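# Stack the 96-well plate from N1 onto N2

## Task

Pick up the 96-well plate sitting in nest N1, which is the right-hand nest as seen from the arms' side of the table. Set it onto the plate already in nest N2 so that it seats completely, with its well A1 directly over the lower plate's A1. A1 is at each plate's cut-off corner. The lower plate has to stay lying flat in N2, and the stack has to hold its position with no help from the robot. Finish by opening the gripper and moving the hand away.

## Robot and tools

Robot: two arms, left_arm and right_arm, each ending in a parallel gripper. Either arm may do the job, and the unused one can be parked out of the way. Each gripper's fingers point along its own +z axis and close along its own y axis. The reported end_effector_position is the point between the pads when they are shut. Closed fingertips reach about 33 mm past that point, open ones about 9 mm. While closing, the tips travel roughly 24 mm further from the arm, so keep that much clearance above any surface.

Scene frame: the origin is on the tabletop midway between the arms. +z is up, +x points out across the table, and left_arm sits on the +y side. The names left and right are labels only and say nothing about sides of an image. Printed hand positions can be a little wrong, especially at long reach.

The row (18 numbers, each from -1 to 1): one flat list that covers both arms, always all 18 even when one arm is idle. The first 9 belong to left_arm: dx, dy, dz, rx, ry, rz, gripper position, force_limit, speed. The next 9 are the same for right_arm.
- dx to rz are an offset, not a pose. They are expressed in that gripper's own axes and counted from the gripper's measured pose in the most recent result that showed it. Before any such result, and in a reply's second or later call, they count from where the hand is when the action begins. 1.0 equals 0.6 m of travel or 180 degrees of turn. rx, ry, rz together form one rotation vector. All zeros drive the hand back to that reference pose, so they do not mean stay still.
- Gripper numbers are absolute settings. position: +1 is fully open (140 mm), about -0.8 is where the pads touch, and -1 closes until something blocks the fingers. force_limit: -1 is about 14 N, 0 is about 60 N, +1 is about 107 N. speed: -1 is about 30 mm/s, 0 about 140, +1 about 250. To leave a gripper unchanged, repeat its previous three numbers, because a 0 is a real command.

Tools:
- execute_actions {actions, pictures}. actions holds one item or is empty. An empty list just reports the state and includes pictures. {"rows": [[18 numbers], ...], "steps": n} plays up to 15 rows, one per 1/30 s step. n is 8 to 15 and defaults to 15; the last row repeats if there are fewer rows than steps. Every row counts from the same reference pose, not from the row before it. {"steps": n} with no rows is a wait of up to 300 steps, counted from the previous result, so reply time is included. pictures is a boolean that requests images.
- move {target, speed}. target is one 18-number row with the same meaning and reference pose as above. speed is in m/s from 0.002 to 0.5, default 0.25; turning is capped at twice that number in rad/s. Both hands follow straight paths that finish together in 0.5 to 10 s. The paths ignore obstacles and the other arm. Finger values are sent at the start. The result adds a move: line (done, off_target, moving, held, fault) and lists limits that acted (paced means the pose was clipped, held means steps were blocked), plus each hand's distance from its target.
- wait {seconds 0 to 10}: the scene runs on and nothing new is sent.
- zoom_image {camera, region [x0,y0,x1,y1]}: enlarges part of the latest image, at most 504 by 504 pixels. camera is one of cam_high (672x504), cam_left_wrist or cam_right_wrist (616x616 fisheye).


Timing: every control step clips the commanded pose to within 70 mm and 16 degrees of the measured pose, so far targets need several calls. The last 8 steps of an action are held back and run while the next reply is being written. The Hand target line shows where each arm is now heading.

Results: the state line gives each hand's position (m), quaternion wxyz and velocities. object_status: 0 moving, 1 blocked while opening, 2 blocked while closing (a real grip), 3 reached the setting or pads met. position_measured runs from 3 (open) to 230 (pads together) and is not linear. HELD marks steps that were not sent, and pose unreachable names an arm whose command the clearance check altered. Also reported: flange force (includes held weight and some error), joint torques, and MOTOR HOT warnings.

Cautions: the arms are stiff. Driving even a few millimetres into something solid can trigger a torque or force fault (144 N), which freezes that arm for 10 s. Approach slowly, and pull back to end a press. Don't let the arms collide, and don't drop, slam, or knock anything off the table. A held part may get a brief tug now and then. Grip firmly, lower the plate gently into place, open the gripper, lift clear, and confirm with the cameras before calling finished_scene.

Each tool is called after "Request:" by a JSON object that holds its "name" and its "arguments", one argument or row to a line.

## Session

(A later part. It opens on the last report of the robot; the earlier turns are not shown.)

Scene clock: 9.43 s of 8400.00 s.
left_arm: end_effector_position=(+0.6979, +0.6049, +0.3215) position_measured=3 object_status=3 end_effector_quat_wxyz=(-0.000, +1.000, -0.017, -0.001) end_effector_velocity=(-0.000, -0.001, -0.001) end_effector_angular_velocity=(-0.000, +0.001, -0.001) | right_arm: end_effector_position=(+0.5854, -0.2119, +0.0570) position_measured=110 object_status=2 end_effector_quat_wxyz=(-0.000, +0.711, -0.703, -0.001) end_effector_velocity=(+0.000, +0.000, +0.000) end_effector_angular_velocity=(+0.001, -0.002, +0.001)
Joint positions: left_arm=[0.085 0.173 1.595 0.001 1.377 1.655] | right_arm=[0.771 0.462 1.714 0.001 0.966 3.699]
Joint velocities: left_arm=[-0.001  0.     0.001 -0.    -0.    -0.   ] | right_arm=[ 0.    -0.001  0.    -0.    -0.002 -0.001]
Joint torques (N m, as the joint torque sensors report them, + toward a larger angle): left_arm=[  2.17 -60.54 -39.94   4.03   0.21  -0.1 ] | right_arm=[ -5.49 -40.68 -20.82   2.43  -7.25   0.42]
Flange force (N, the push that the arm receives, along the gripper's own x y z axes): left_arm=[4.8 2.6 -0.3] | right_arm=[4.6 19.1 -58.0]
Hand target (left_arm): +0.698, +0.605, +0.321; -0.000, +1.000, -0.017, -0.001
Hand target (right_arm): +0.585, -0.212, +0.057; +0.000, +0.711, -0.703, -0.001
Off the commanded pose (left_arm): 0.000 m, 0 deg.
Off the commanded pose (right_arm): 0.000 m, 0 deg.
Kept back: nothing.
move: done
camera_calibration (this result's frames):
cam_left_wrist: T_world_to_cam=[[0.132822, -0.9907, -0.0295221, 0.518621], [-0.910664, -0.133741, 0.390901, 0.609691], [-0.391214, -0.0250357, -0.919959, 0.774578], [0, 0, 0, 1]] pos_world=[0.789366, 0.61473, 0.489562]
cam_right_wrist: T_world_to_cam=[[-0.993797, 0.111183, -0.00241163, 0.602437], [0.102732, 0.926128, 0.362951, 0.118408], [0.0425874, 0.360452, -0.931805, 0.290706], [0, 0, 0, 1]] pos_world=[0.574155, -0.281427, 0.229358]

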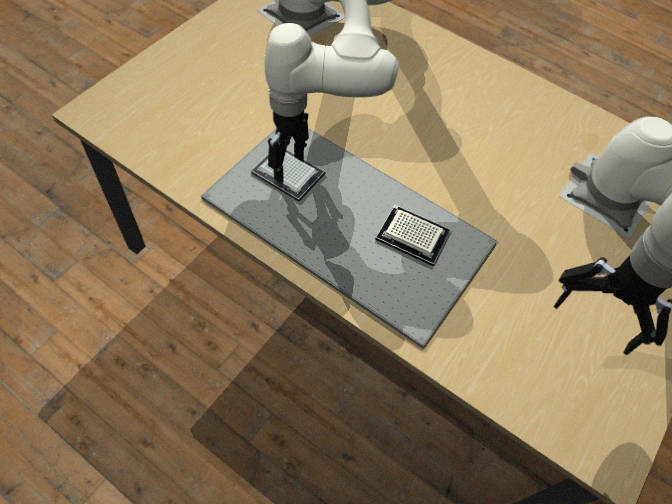

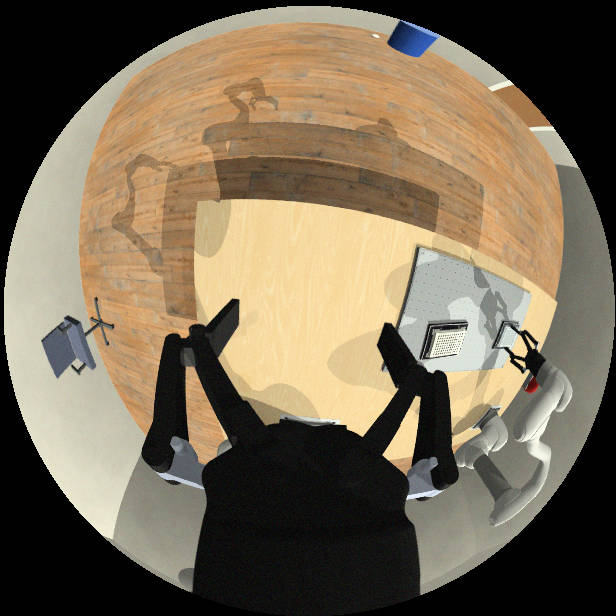

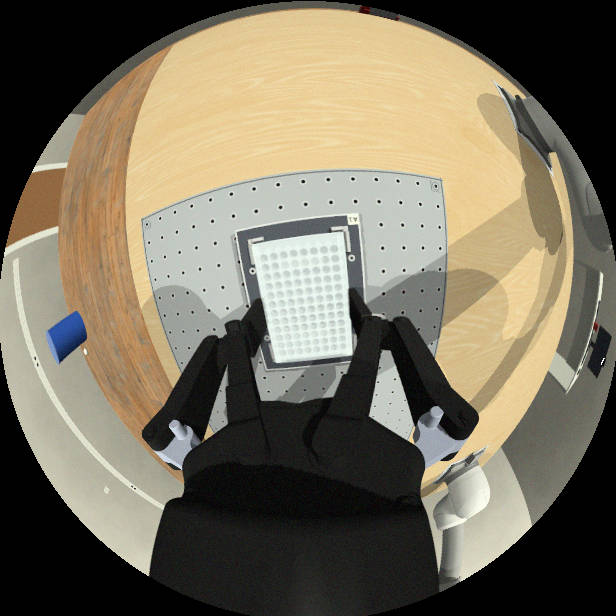

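Request:
{"name": "move", "arguments": {
  "target": [0,0,0,0,0,0,1,0,0,0,0.002,-0.0035,0,0,0,0.26,0,0],
  "speed": 0.02
}}

Request:
{"name": "move", "arguments": {
  "target": [0,0,0,0,0,0,1,0,0,0,0,0,0,0,0,-1,0,-1]
}}

Request:
{"name": "zoom_image", "arguments": {
  "camera": "cam_right_wrist",
  "region": [220,200,400,380]
}}

Scene clock: 10.43 s of 8400.00 s.
left_arm: end_effector_position=(+0.6979, +0.6049, +0.3215) position_measured=3 object_status=3 end_effector_quat_wxyz=(-0.000, +1.000, -0.017, -0.001) end_effector_velocity=(+0.000, -0.001, +0.000) end_effector_angular_velocity=(-0.000, -0.000, -0.002) | right_arm: end_effector_position=(+0.5842, -0.2119, +0.0591) position_measured=96 object_status=3 end_effector_quat_wxyz=(-0.000, +0.711, -0.703, -0.001) end_effector_velocity=(+0.000, +0.000, +0.000) end_effector_angular_velocity=(+0.000, -0.001, -0.000)
Joint positions: left_arm=[0.085 0.173 1.595 0.001 1.377 1.655] | right_arm=[0.772 0.458 1.715 0.001 0.968 3.699]
Joint velocities: left_arm=[-0.001  0.    -0.    -0.     0.     0.001] | right_arm=[ 0.     0.    -0.001 -0.     0.     0.001]
Joint torques (N m, as the joint torque sensors report them, + toward a larger angle): left_arm=[  1.55 -61.62 -39.61   3.81   0.16  -0.1 ] | right_arm=[ -2.56 -79.94 -33.41   3.95  -0.44  -0.03]
Flange force (N, the push that the arm receives, along the gripper's own x y z axes): left_arm=[7.0 1.6 -0.8] | right_arm=[-4.3 -0.1 -1.5]
Hand target (left_arm): +0.698, +0.605, +0.321; -0.000, +1.000, -0.017, -0.001
Hand target (right_arm): +0.584, -0.212, +0.059; -0.000, +0.711, -0.703, -0.001
Off the commanded pose (left_arm): 0.000 m, 0 deg.
Off the commanded pose (right_arm): 0.000 m, 0 deg.
Kept back: nothing.
move: done
camera_calibration (this result's frames):
cam_left_wrist: T_world_to_cam=[[0.132822, -0.9907, -0.0295221, 0.518621], [-0.910664, -0.133741, 0.390901, 0.609691], [-0.391214, -0.0250357, -0.919959, 0.774578], [0, 0, 0, 1]] pos_world=[0.789366, 0.61473, 0.489562]
cam_right_wrist: T_world_to_cam=[[-0.993796, 0.11119, -0.00236968, 0.601254], [0.102754, 0.926137, 0.362922, 0.117788], [0.0425478, 0.360427, -0.931817, 0.292702], [0, 0, 0, 1]] pos_world=[0.572967, -0.281439, 0.231422]

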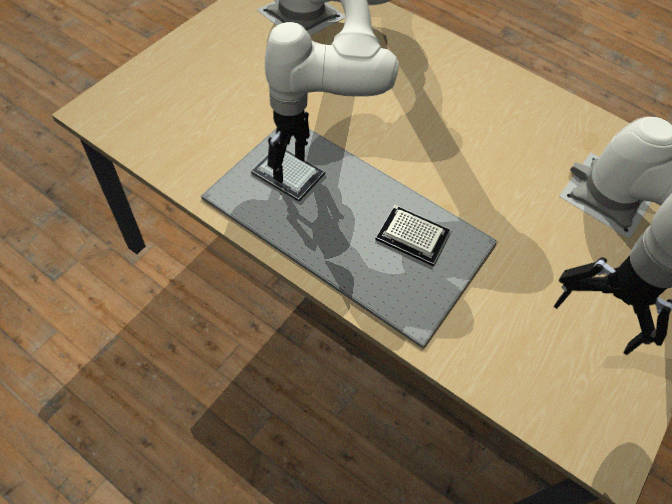

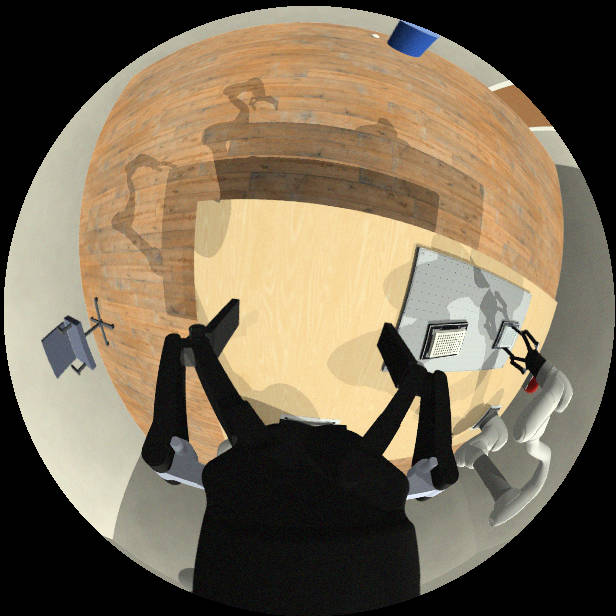

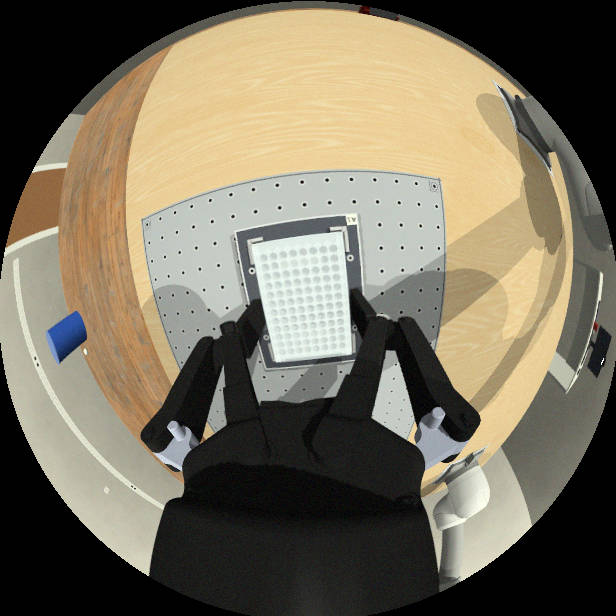

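Scene clock: 10.97 s of 8400.00 s.
left_arm: end_effector_position=(+0.6979, +0.6049, +0.3215) position_measured=3 object_status=3 end_effector_quat_wxyz=(-0.000, +1.000, -0.017, -0.001) end_effector_velocity=(+0.001, -0.000, +0.001) end_effector_angular_velocity=(+0.000, -0.002, -0.002) | right_arm: end_effector_position=(+0.5843, -0.2118, +0.0593) position_measured=110 object_status=2 end_effector_quat_wxyz=(-0.000, +0.711, -0.703, -0.001) end_effector_velocity=(-0.000, +0.000, -0.000) end_effector_angular_velocity=(+0.000, +0.000, +0.000)
Joint positions: left_arm=[0.085 0.173 1.595 0.001 1.377 1.655] | right_arm=[0.772 0.458 1.715 0.001 0.968 3.699]
Joint velocities: left_arm=[-0.001  0.    -0.002 -0.     0.     0.001] | right_arm=[ 0.001  0.     0.     0.    -0.001  0.001]
Joint torques (N m, as the joint torque sensors report them, + toward a larger angle): left_arm=[  3.42 -62.3  -39.93   3.9    0.23   0.02] | right_arm=[  0.28 -62.56 -22.64   5.15  -1.    -0.26]
Flange force (N, the push that the arm receives, along the gripper's own x y z axes): left_arm=[7.9 4.3 -0.1] | right_arm=[-1.4 -1.8 -25.9]
Hand target (left_arm): +0.698, +0.605, +0.321; -0.000, +1.000, -0.017, -0.001
Hand target (right_arm): +0.584, -0.212, +0.059; -0.000, +0.711, -0.703, -0.001
Off the commanded pose (left_arm): 0.000 m, 0 deg.
Off the commanded pose (right_arm): 0.000 m, 0 deg.
Kept back: nothing.
move: done
camera_calibration (this result's frames):
cam_left_wrist: T_world_to_cam=[[0.132822, -0.9907, -0.0295221, 0.518621], [-0.910664, -0.13374, 0.390901, 0.609692], [-0.391214, -0.0250356, -0.919959, 0.774578], [0, 0, 0, 1]] pos_world=[0.789366, 0.61473, 0.489562]
cam_right_wrist: T_world_to_cam=[[-0.993796, 0.111189, -0.00263436, 0.601366], [0.102649, 0.92607, 0.363122, 0.117663], [0.0428149, 0.360598, -0.931738, 0.292773], [0, 0, 0, 1]] pos_world=[0.573022, -0.281403, 0.231646]

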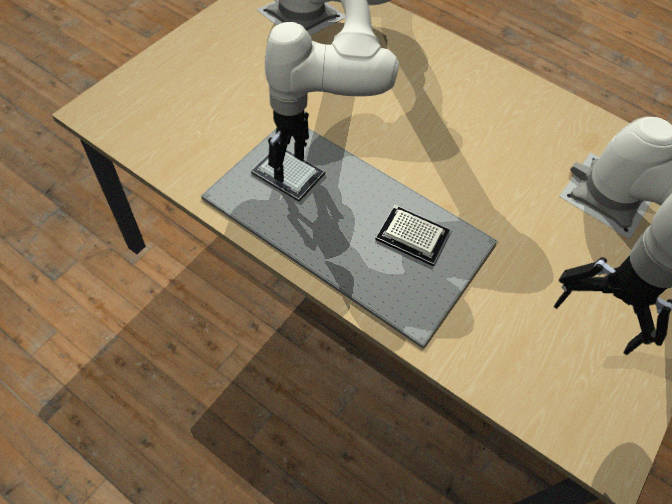

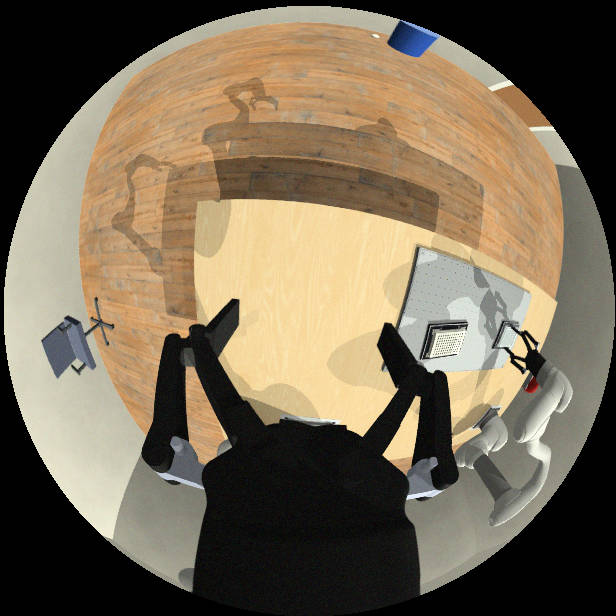

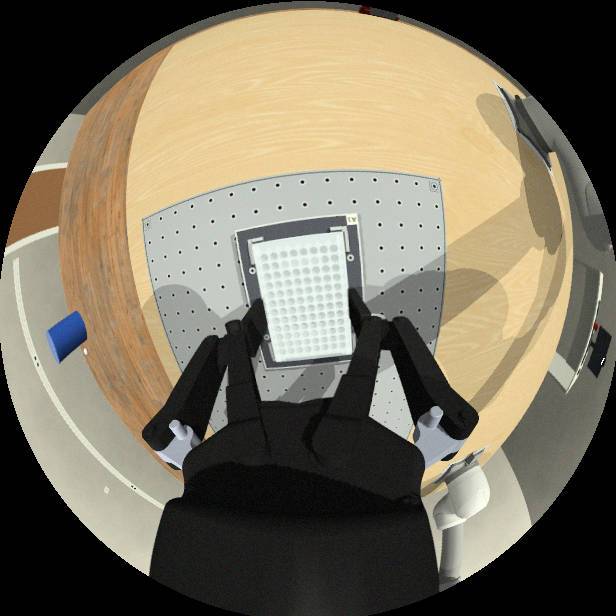

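Region (220, 200, 400, 380) of cam_right_wrist's 616x616 image, scaled by 2.800, with more detail than that image has.

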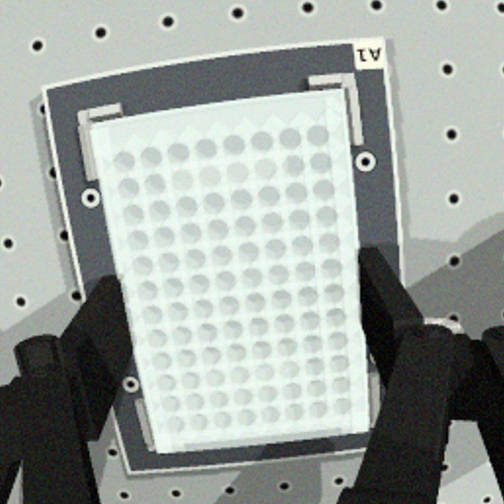

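Request:
{"name": "move", "arguments": {
  "target": [0,0,0,0,0,0,1,0,0,0,0,-0.035,0,0,0,-1,0,-1],
  "speed": 0.05
}}

Request:
{"name": "zoom_image", "arguments": {
  "camera": "cam_right_wrist",
  "region": [220,200,400,380]
}}

Request:
{"name": "move", "arguments": {
  "target": [0,0,0,0,0,0,1,0,0,-0.638,0.061,-0.02,0,0,-0.02,-1,0,-1],
  "speed": 0.3
}}

Request:
{"name": "zoom_image", "arguments": {
  "camera": "cam_right_wrist",
  "region": [220,200,400,380]
}}

Scene clock: 12.13 s of 8400.00 s.
left_arm: end_effector_position=(+0.6979, +0.6049, +0.3215) position_measured=3 object_status=3 end_effector_quat_wxyz=(-0.000, +1.000, -0.017, -0.001) end_effector_velocity=(-0.001, +0.001, -0.001) end_effector_angular_velocity=(-0.000, +0.002, +0.001) | right_arm: end_effector_position=(+0.5842, -0.2118, +0.0803) position_measured=111 object_status=2 end_effector_quat_wxyz=(-0.000, +0.711, -0.703, -0.001) end_effector_velocity=(+0.001, -0.000, -0.000) end_effector_angular_velocity=(+0.000, -0.002, -0.000)
Joint positions: left_arm=[0.085 0.173 1.595 0.001 1.377 1.655] | right_arm=[0.772 0.439 1.7   0.001 1.002 3.699]
Joint velocities: left_arm=[ 0.001  0.001  0.001 -0.     0.     0.001] | right_arm=[-0.001  0.    -0.    -0.001 -0.002 -0.   ]
Joint torques (N m, as the joint torque sensors report them, + toward a larger angle): left_arm=[  2.52 -62.2  -40.     3.66   0.22  -0.28] | right_arm=[ -3.73 -78.66 -35.76   4.08  -0.13   0.26]
Flange force (N, the push that the arm receives, along the gripper's own x y z axes): left_arm=[7.2 2.3 0.0] | right_arm=[-2.9 3.8 -0.1]
Hand target (left_arm): +0.698, +0.605, +0.321; -0.000, +1.000, -0.017, -0.001
Hand target (right_arm): +0.584, -0.212, +0.080; -0.000, +0.711, -0.703, -0.001
Off the commanded pose (left_arm): 0.000 m, 0 deg.
Off the commanded pose (right_arm): 0.000 m, 0 deg.
Kept back: nothing.
move: done
camera_calibration (this result's frames):
cam_left_wrist: T_world_to_cam=[[0.132822, -0.9907, -0.0295222, 0.518621], [-0.910664, -0.133741, 0.390901, 0.609692], [-0.391214, -0.0250355, -0.919959, 0.774578], [0, 0, 0, 1]] pos_world=[0.789366, 0.61473, 0.489562]
cam_right_wrist: T_world_to_cam=[[-0.993798, 0.111167, -0.00259, 0.601392], [0.102645, 0.92607, 0.363122, 0.110045], [0.0427657, 0.360604, -0.931738, 0.312363], [0, 0, 0, 1]] pos_world=[0.573008, -0.281404, 0.252638]

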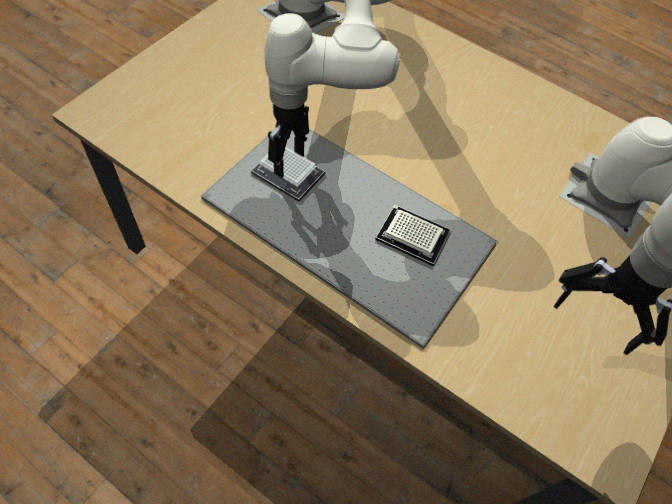

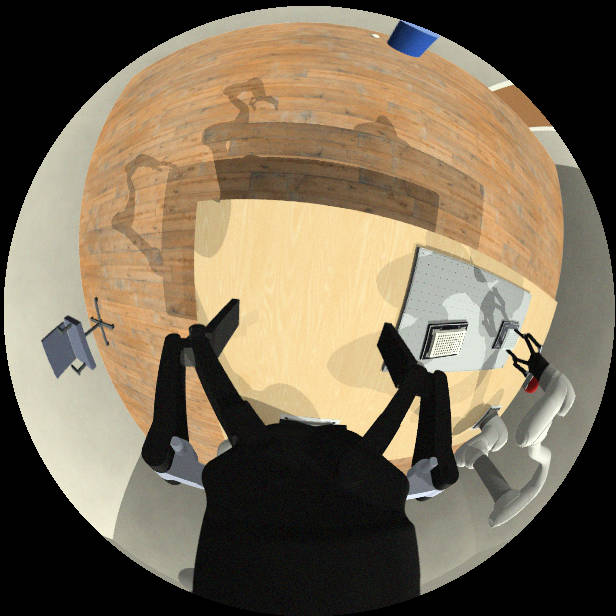

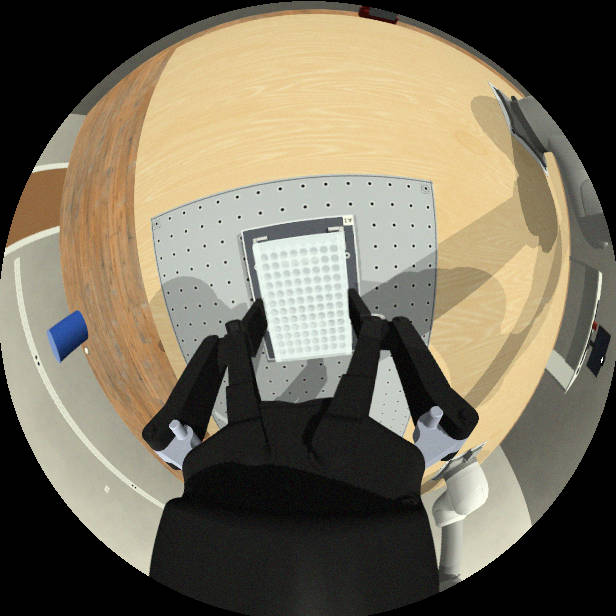

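Region (220, 200, 400, 380) of cam_right_wrist's 616x616 image, scaled by 2.800, with more detail than that image has.

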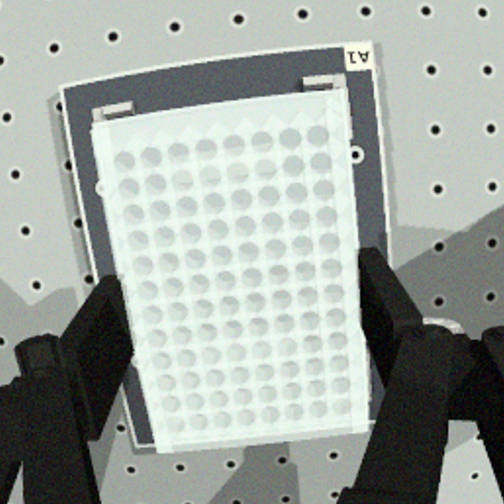

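Scene clock: 13.83 s of 8400.00 s.
left_arm: end_effector_position=(+0.6979, +0.6049, +0.3215) position_measured=3 object_status=3 end_effector_quat_wxyz=(-0.000, +1.000, -0.017, -0.001) end_effector_velocity=(-0.000, +0.001, -0.000) end_effector_angular_velocity=(+0.000, +0.000, +0.002) | right_arm: end_effector_position=(+0.5429, +0.1706, +0.0926) position_measured=111 object_status=2 end_effector_quat_wxyz=(-0.000, +0.733, -0.680, -0.001) end_effector_velocity=(+0.000, +0.000, +0.001) end_effector_angular_velocity=(-0.001, -0.001, +0.000)
Joint positions: left_arm=[0.085 0.173 1.595 0.001 1.377 1.655] | right_arm=[1.132 0.802 1.056 0.001 1.283 3.998]
Joint velocities: left_arm=[ 0.001  0.     0.     0.    -0.    -0.001] | right_arm=[ 0.    -0.    -0.001 -0.001  0.001  0.   ]
Joint torques (N m, as the joint torque sensors report them, + toward a larger angle): left_arm=[  2.31 -62.33 -39.96   3.56   0.2   -0.08] | right_arm=[  -2.89 -112.33  -37.21    4.69   -0.38    0.08]
Flange force (N, the push that the arm receives, along the gripper's own x y z axes): left_arm=[7.2 2.3 0.0] | right_arm=[-6.9 -0.7 -4.2]
Hand target (left_arm): +0.698, +0.605, +0.321; -0.000, +1.000, -0.017, -0.001
Hand target (right_arm): +0.543, +0.171, +0.093; -0.000, +0.733, -0.680, -0.001
Off the commanded pose (left_arm): 0.000 m, 0 deg.
Off the commanded pose (right_arm): 0.000 m, 0 deg.
Kept back: nothing.
move: done
camera_calibration (this result's frames):
cam_left_wrist: T_world_to_cam=[[0.132822, -0.9907, -0.0295221, 0.518621], [-0.910664, -0.13374, 0.390901, 0.609691], [-0.391214, -0.0250356, -0.919959, 0.774578], [0, 0, 0, 1]] pos_world=[0.789366, 0.61473, 0.489562]
cam_right_wrist: T_world_to_cam=[[-0.998821, 0.0484758, -0.00273724, 0.531302], [0.0441757, 0.93072, 0.363055, -0.213326], [0.020147, 0.362506, -0.931764, 0.199659], [0, 0, 0, 1]] pos_world=[0.536077, 0.100414, 0.264938]

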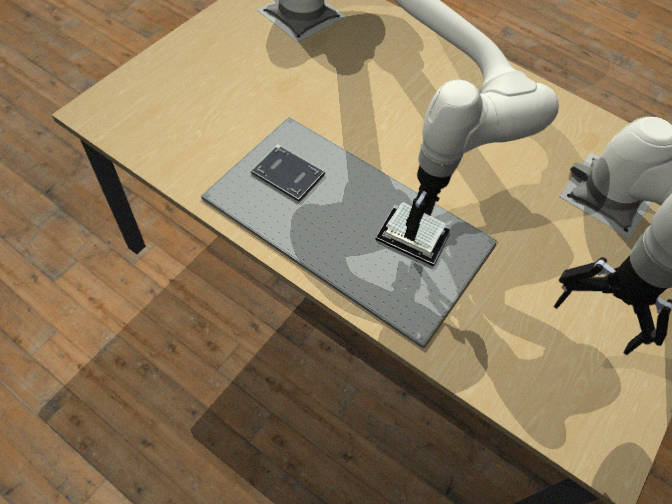

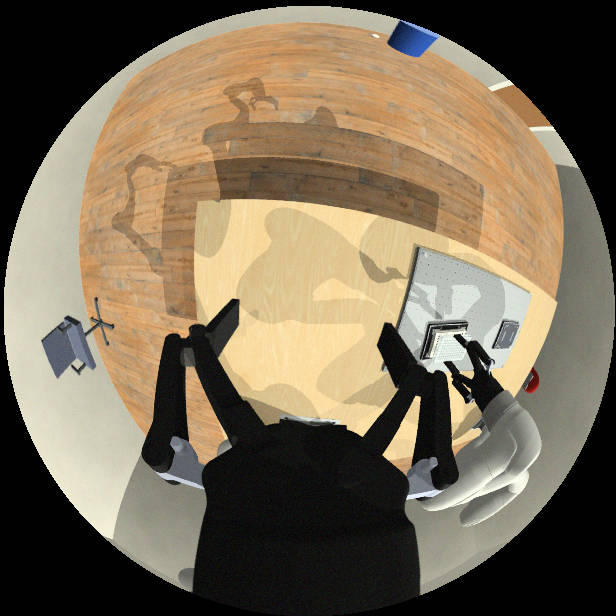

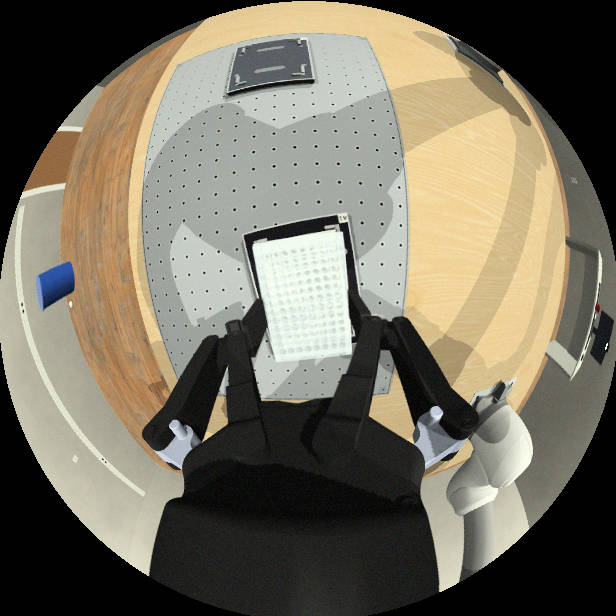

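Region (220, 200, 400, 380) of cam_right_wrist's 616x616 image, scaled by 2.800, with more detail than that image has.

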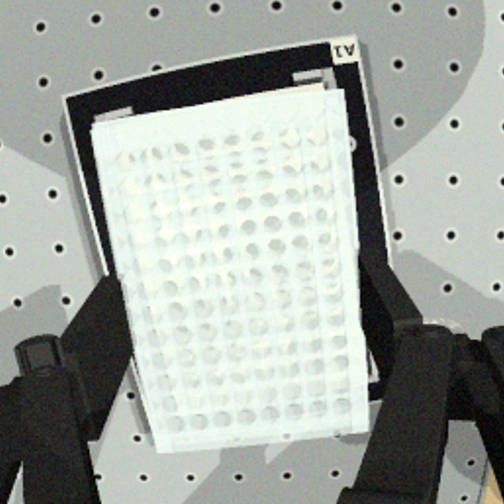

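Request:
{"name": "move", "arguments": {
  "target": [0,0,0,0,0,0,1,0,0,0,0.003,0.0195,0,0,-0.018,-1,0,-1],
  "speed": 0.05
}}

Request:
{"name": "zoom_image", "arguments": {
  "camera": "cam_right_wrist",
  "region": [220,200,400,380]
}}

Scene clock: 14.90 s of 8400.00 s.
left_arm: end_effector_position=(+0.6979, +0.6049, +0.3215) position_measured=3 object_status=3 end_effector_quat_wxyz=(-0.000, +1.000, -0.017, -0.001) end_effector_velocity=(+0.000, -0.001, +0.001) end_effector_angular_velocity=(+0.000, -0.002, -0.003) | right_arm: end_effector_position=(+0.5412, +0.1704, +0.0809) position_measured=111 object_status=2 end_effector_quat_wxyz=(-0.000, +0.752, -0.659, -0.000) end_effector_velocity=(+0.000, -0.000, -0.001) end_effector_angular_velocity=(-0.001, -0.001, +0.001)
Joint positions: left_arm=[0.085 0.173 1.595 0.001 1.377 1.655] | right_arm=[1.134 0.807 1.07  0.001 1.265 3.943]
Joint velocities: left_arm=[-0.002 -0.001 -0.001 -0.     0.     0.001] | right_arm=[ 0.     0.     0.001 -0.002 -0.001 -0.   ]
Joint torques (N m, as the joint torque sensors report them, + toward a larger angle): left_arm=[  2.72 -63.   -39.64   3.88   0.17  -0.06] | right_arm=[  -1.66 -114.02  -37.16    4.61   -0.49   -0.06]
Flange force (N, the push that the arm receives, along the gripper's own x y z axes): left_arm=[9.5 3.3 -0.3] | right_arm=[-7.8 -4.4 -2.3]
Hand target (left_arm): +0.698, +0.605, +0.321; -0.000, +1.000, -0.017, -0.001
Hand target (right_arm): +0.541, +0.170, +0.081; -0.000, +0.752, -0.659, -0.001
Off the commanded pose (left_arm): 0.000 m, 0 deg.
Off the commanded pose (right_arm): 0.000 m, 0 deg.
Kept back: nothing.
move: done
camera_calibration (this result's frames):
cam_left_wrist: T_world_to_cam=[[0.132822, -0.9907, -0.0295222, 0.518621], [-0.910664, -0.133741, 0.390901, 0.609692], [-0.391214, -0.0250356, -0.919959, 0.774578], [0, 0, 0, 1]] pos_world=[0.789366, 0.61473, 0.489562]
cam_right_wrist: T_world_to_cam=[[-0.999964, -0.00805689, -0.00280625, 0.539749], [-0.00852598, 0.93174, 0.363025, -0.180517], [-0.000310164, 0.363036, -0.931775, 0.199783], [0, 0, 0, 1]] pos_world=[0.538252, 0.100016, 0.2532]

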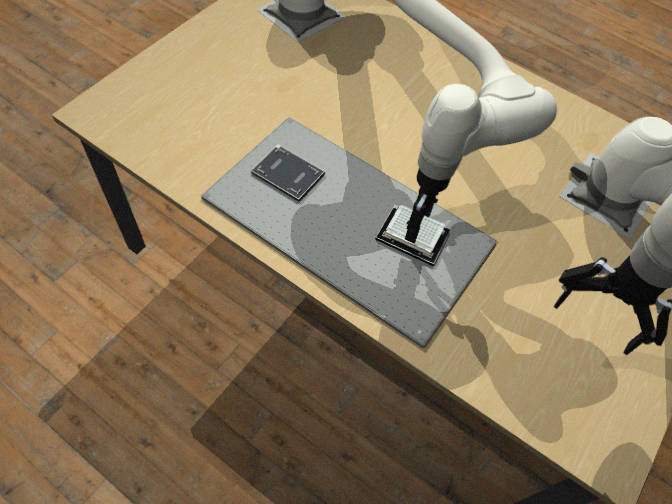

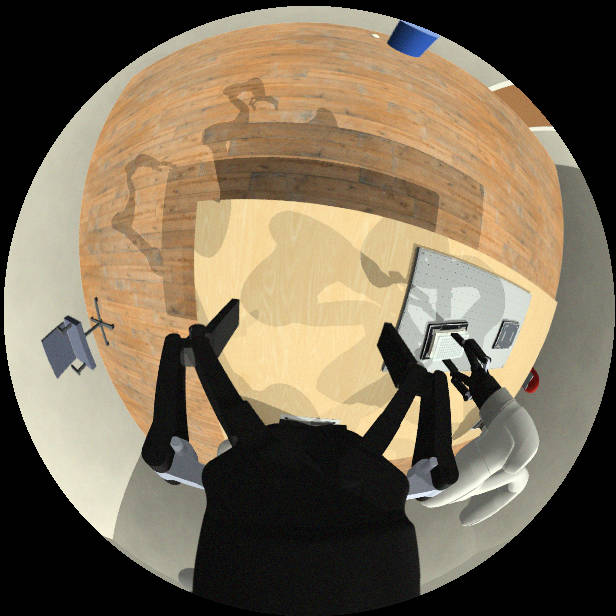

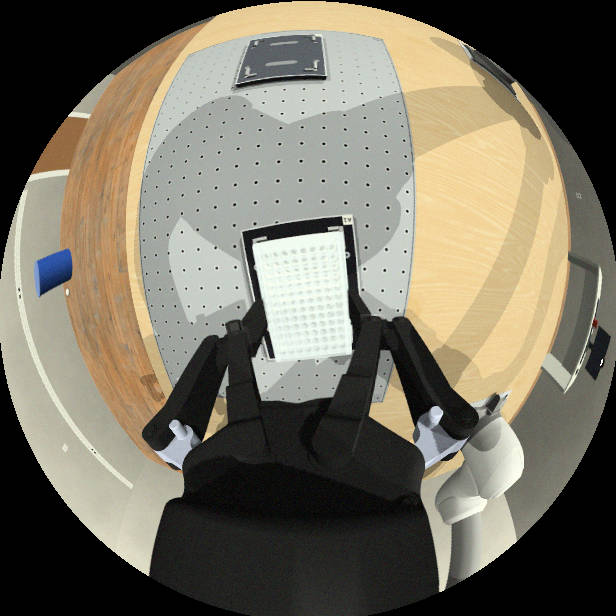

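Region (220, 200, 400, 380) of cam_right_wrist's 616x616 image, scaled by 2.800, with more detail than that image has.

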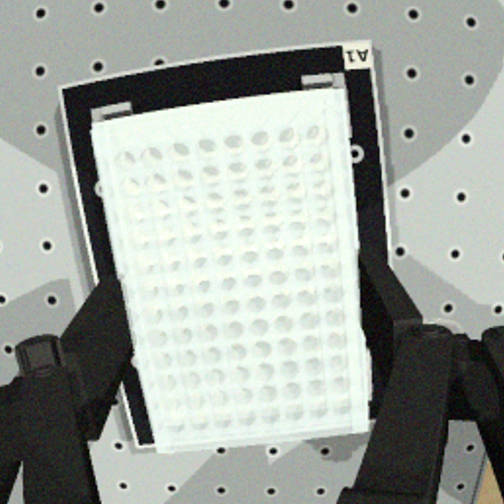

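Request:
{"name": "move", "arguments": {
  "target": [0,0,0,0,0,0,1,0,0,0,0,0.014,0,0,-0.0017,-1,0,-1],
  "speed": 0.01
}}

Request:
{"name": "zoom_image", "arguments": {
  "camera": "cam_high",
  "region": [365,195,465,275]
}}

Scene clock: 16.27 s of 8400.00 s.
left_arm: end_effector_position=(+0.6979, +0.6049, +0.3215) position_measured=3 object_status=3 end_effector_quat_wxyz=(-0.000, +1.000, -0.017, -0.001) end_effector_velocity=(+0.000, +0.001, -0.000) end_effector_angular_velocity=(+0.000, +0.001, +0.002) | right_arm: end_effector_position=(+0.5412, +0.1705, +0.0727) position_measured=111 object_status=2 end_effector_quat_wxyz=(-0.000, +0.754, -0.657, -0.000) end_effector_velocity=(-0.000, +0.001, -0.001) end_effector_angular_velocity=(+0.001, -0.001, +0.001)
Joint positions: left_arm=[0.085 0.173 1.595 0.001 1.377 1.655] | right_arm=[1.134 0.811 1.077 0.001 1.253 3.937]
Joint velocities: left_arm=[ 0.001  0.001 -0.     0.     0.    -0.001] | right_arm=[ 0.001  0.001  0.001 -0.    -0.003  0.   ]
Joint torques (N m, as the joint torque sensors report them, + toward a larger angle): left_arm=[  2.41 -62.12 -40.33   3.87   0.23  -0.12] | right_arm=[ -1.39 -94.69 -29.75   4.58  -2.56  -0.28]
Flange force (N, the push that the arm receives, along the gripper's own x y z axes): left_arm=[6.8 2.3 0.9] | right_arm=[-2.1 1.0 -22.8]
Hand target (left_arm): +0.698, +0.605, +0.321; -0.000, +1.000, -0.017, -0.001
Hand target (right_arm): +0.541, +0.170, +0.072; -0.000, +0.754, -0.657, -0.000
Off the commanded pose (left_arm): 0.000 m, 0 deg.
Off the commanded pose (right_arm): 0.000 m, 0 deg.
Kept back: nothing.
move: done
camera_calibration (this result's frames):
cam_left_wrist: T_world_to_cam=[[0.132822, -0.9907, -0.0295222, 0.518621], [-0.910664, -0.133741, 0.390901, 0.609692], [-0.391214, -0.0250356, -0.919959, 0.774578], [0, 0, 0, 1]] pos_world=[0.789366, 0.61473, 0.489562]
cam_right_wrist: T_world_to_cam=[[-0.999906, -0.0133981, -0.00299674, 0.540658], [-0.0135714, 0.931594, 0.363247, -0.174881], [-0.00207507, 0.363254, -0.931688, 0.193082], [0, 0, 0, 1]] pos_world=[0.538634, 0.100025, 0.245037]

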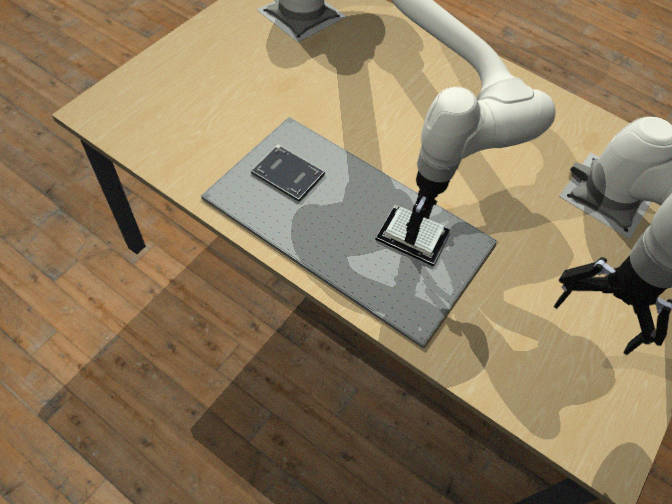

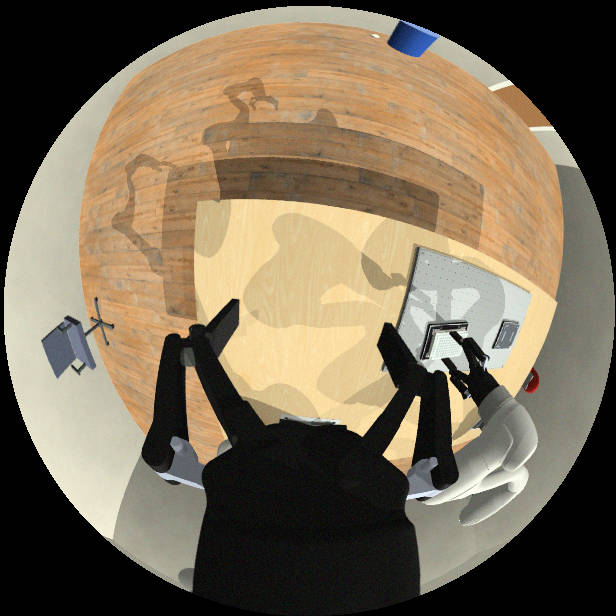

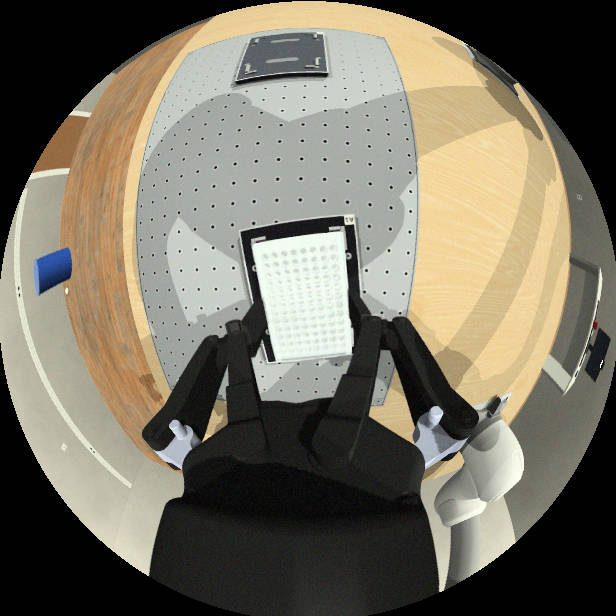

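Region (365, 195, 465, 275) of cam_high's 672x504 image, scaled by 5.040, with more detail than that image has; it fills the top 403 rows of this view, and the rest is white.

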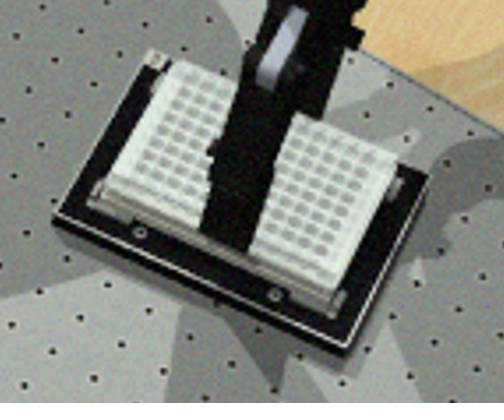

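Request:
{"name": "move", "arguments": {
  "target": [0,0,0,0,0,0,1,0,0,0.001,0.001,0,0,0,0,-1,0,-1],
  "speed": 0.003
}}

Request:
{"name": "zoom_image", "arguments": {
  "camera": "cam_right_wrist",
  "region": [220,200,400,380]
}}

Scene clock: 17.33 s of 8400.00 s.
left_arm: end_effector_position=(+0.6979, +0.6049, +0.3215) position_measured=3 object_status=3 end_effector_quat_wxyz=(-0.000, +1.000, -0.017, -0.001) end_effector_velocity=(-0.000, +0.000, -0.000) end_effector_angular_velocity=(+0.000, +0.000, +0.001) | right_arm: end_effector_position=(+0.5407, +0.1698, +0.0726) position_measured=111 object_status=2 end_effector_quat_wxyz=(-0.000, +0.754, -0.657, -0.000) end_effector_velocity=(-0.000, -0.000, +0.001) end_effector_angular_velocity=(-0.002, -0.001, +0.002)
Joint positions: left_arm=[0.085 0.173 1.595 0.001 1.377 1.655] | right_arm=[1.134 0.81  1.079 0.001 1.252 3.937]
Joint velocities: left_arm=[ 0.    -0.     0.001  0.    -0.    -0.   ] | right_arm=[ 0.001 -0.    -0.001 -0.002  0.002 -0.   ]
Joint torques (N m, as the joint torque sensors report them, + toward a larger angle): left_arm=[  2.74 -62.82 -39.85   3.73   0.25   0.03] | right_arm=[ -2.91 -94.25 -21.84   4.77   2.69  -0.29]
Flange force (N, the push that the arm receives, along the gripper's own x y z axes): left_arm=[8.3 2.9 0.1] | right_arm=[-15.5 -9.6 -22.5]
Hand target (left_arm): +0.698, +0.605, +0.321; -0.000, +1.000, -0.017, -0.001
Hand target (right_arm): +0.541, +0.170, +0.073; -0.000, +0.754, -0.657, -0.000
Off the commanded pose (left_arm): 0.000 m, 0 deg.
Off the commanded pose (right_arm): 0.000 m, 0 deg.
Kept back: nothing.
move: done
camera_calibration (this result's frames):
cam_left_wrist: T_world_to_cam=[[0.132822, -0.9907, -0.0295222, 0.518621], [-0.910664, -0.133741, 0.390901, 0.609691], [-0.391214, -0.0250355, -0.919959, 0.774578], [0, 0, 0, 1]] pos_world=[0.789366, 0.61473, 0.489562]
cam_right_wrist: T_world_to_cam=[[-0.999906, -0.0134057, -0.00294381, 0.540125], [-0.0135595, 0.931619, 0.363182, -0.174226], [-0.00212622, 0.363188, -0.931713, 0.193306], [0, 0, 0, 1]] pos_world=[0.538122, 0.0993469, 0.244971]

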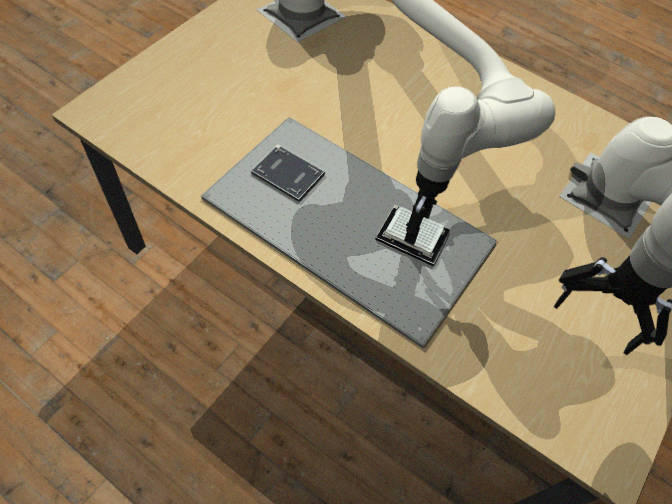

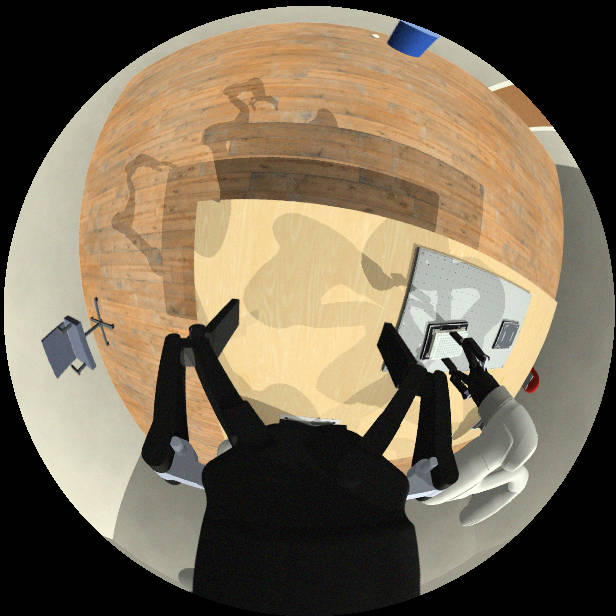

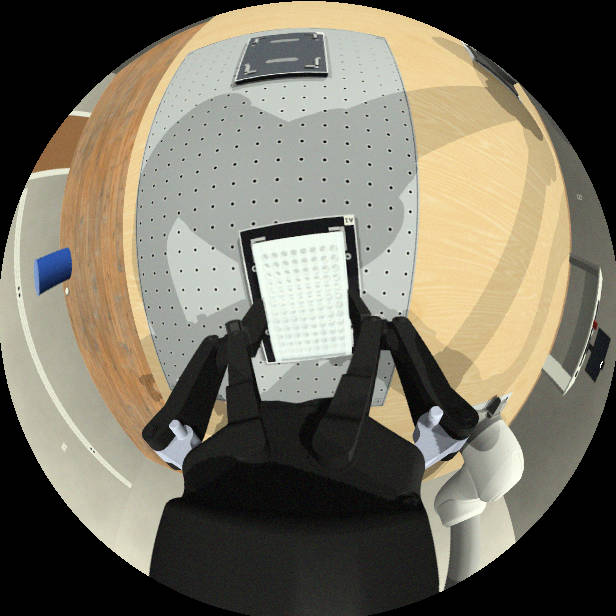

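Region (220, 200, 400, 380) of cam_right_wrist's 616x616 image, scaled by 2.800, with more detail than that image has.

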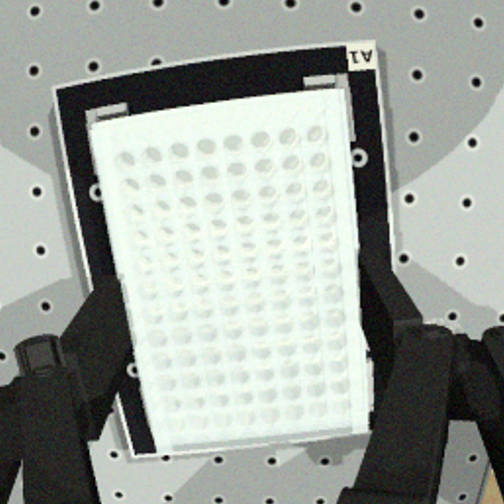

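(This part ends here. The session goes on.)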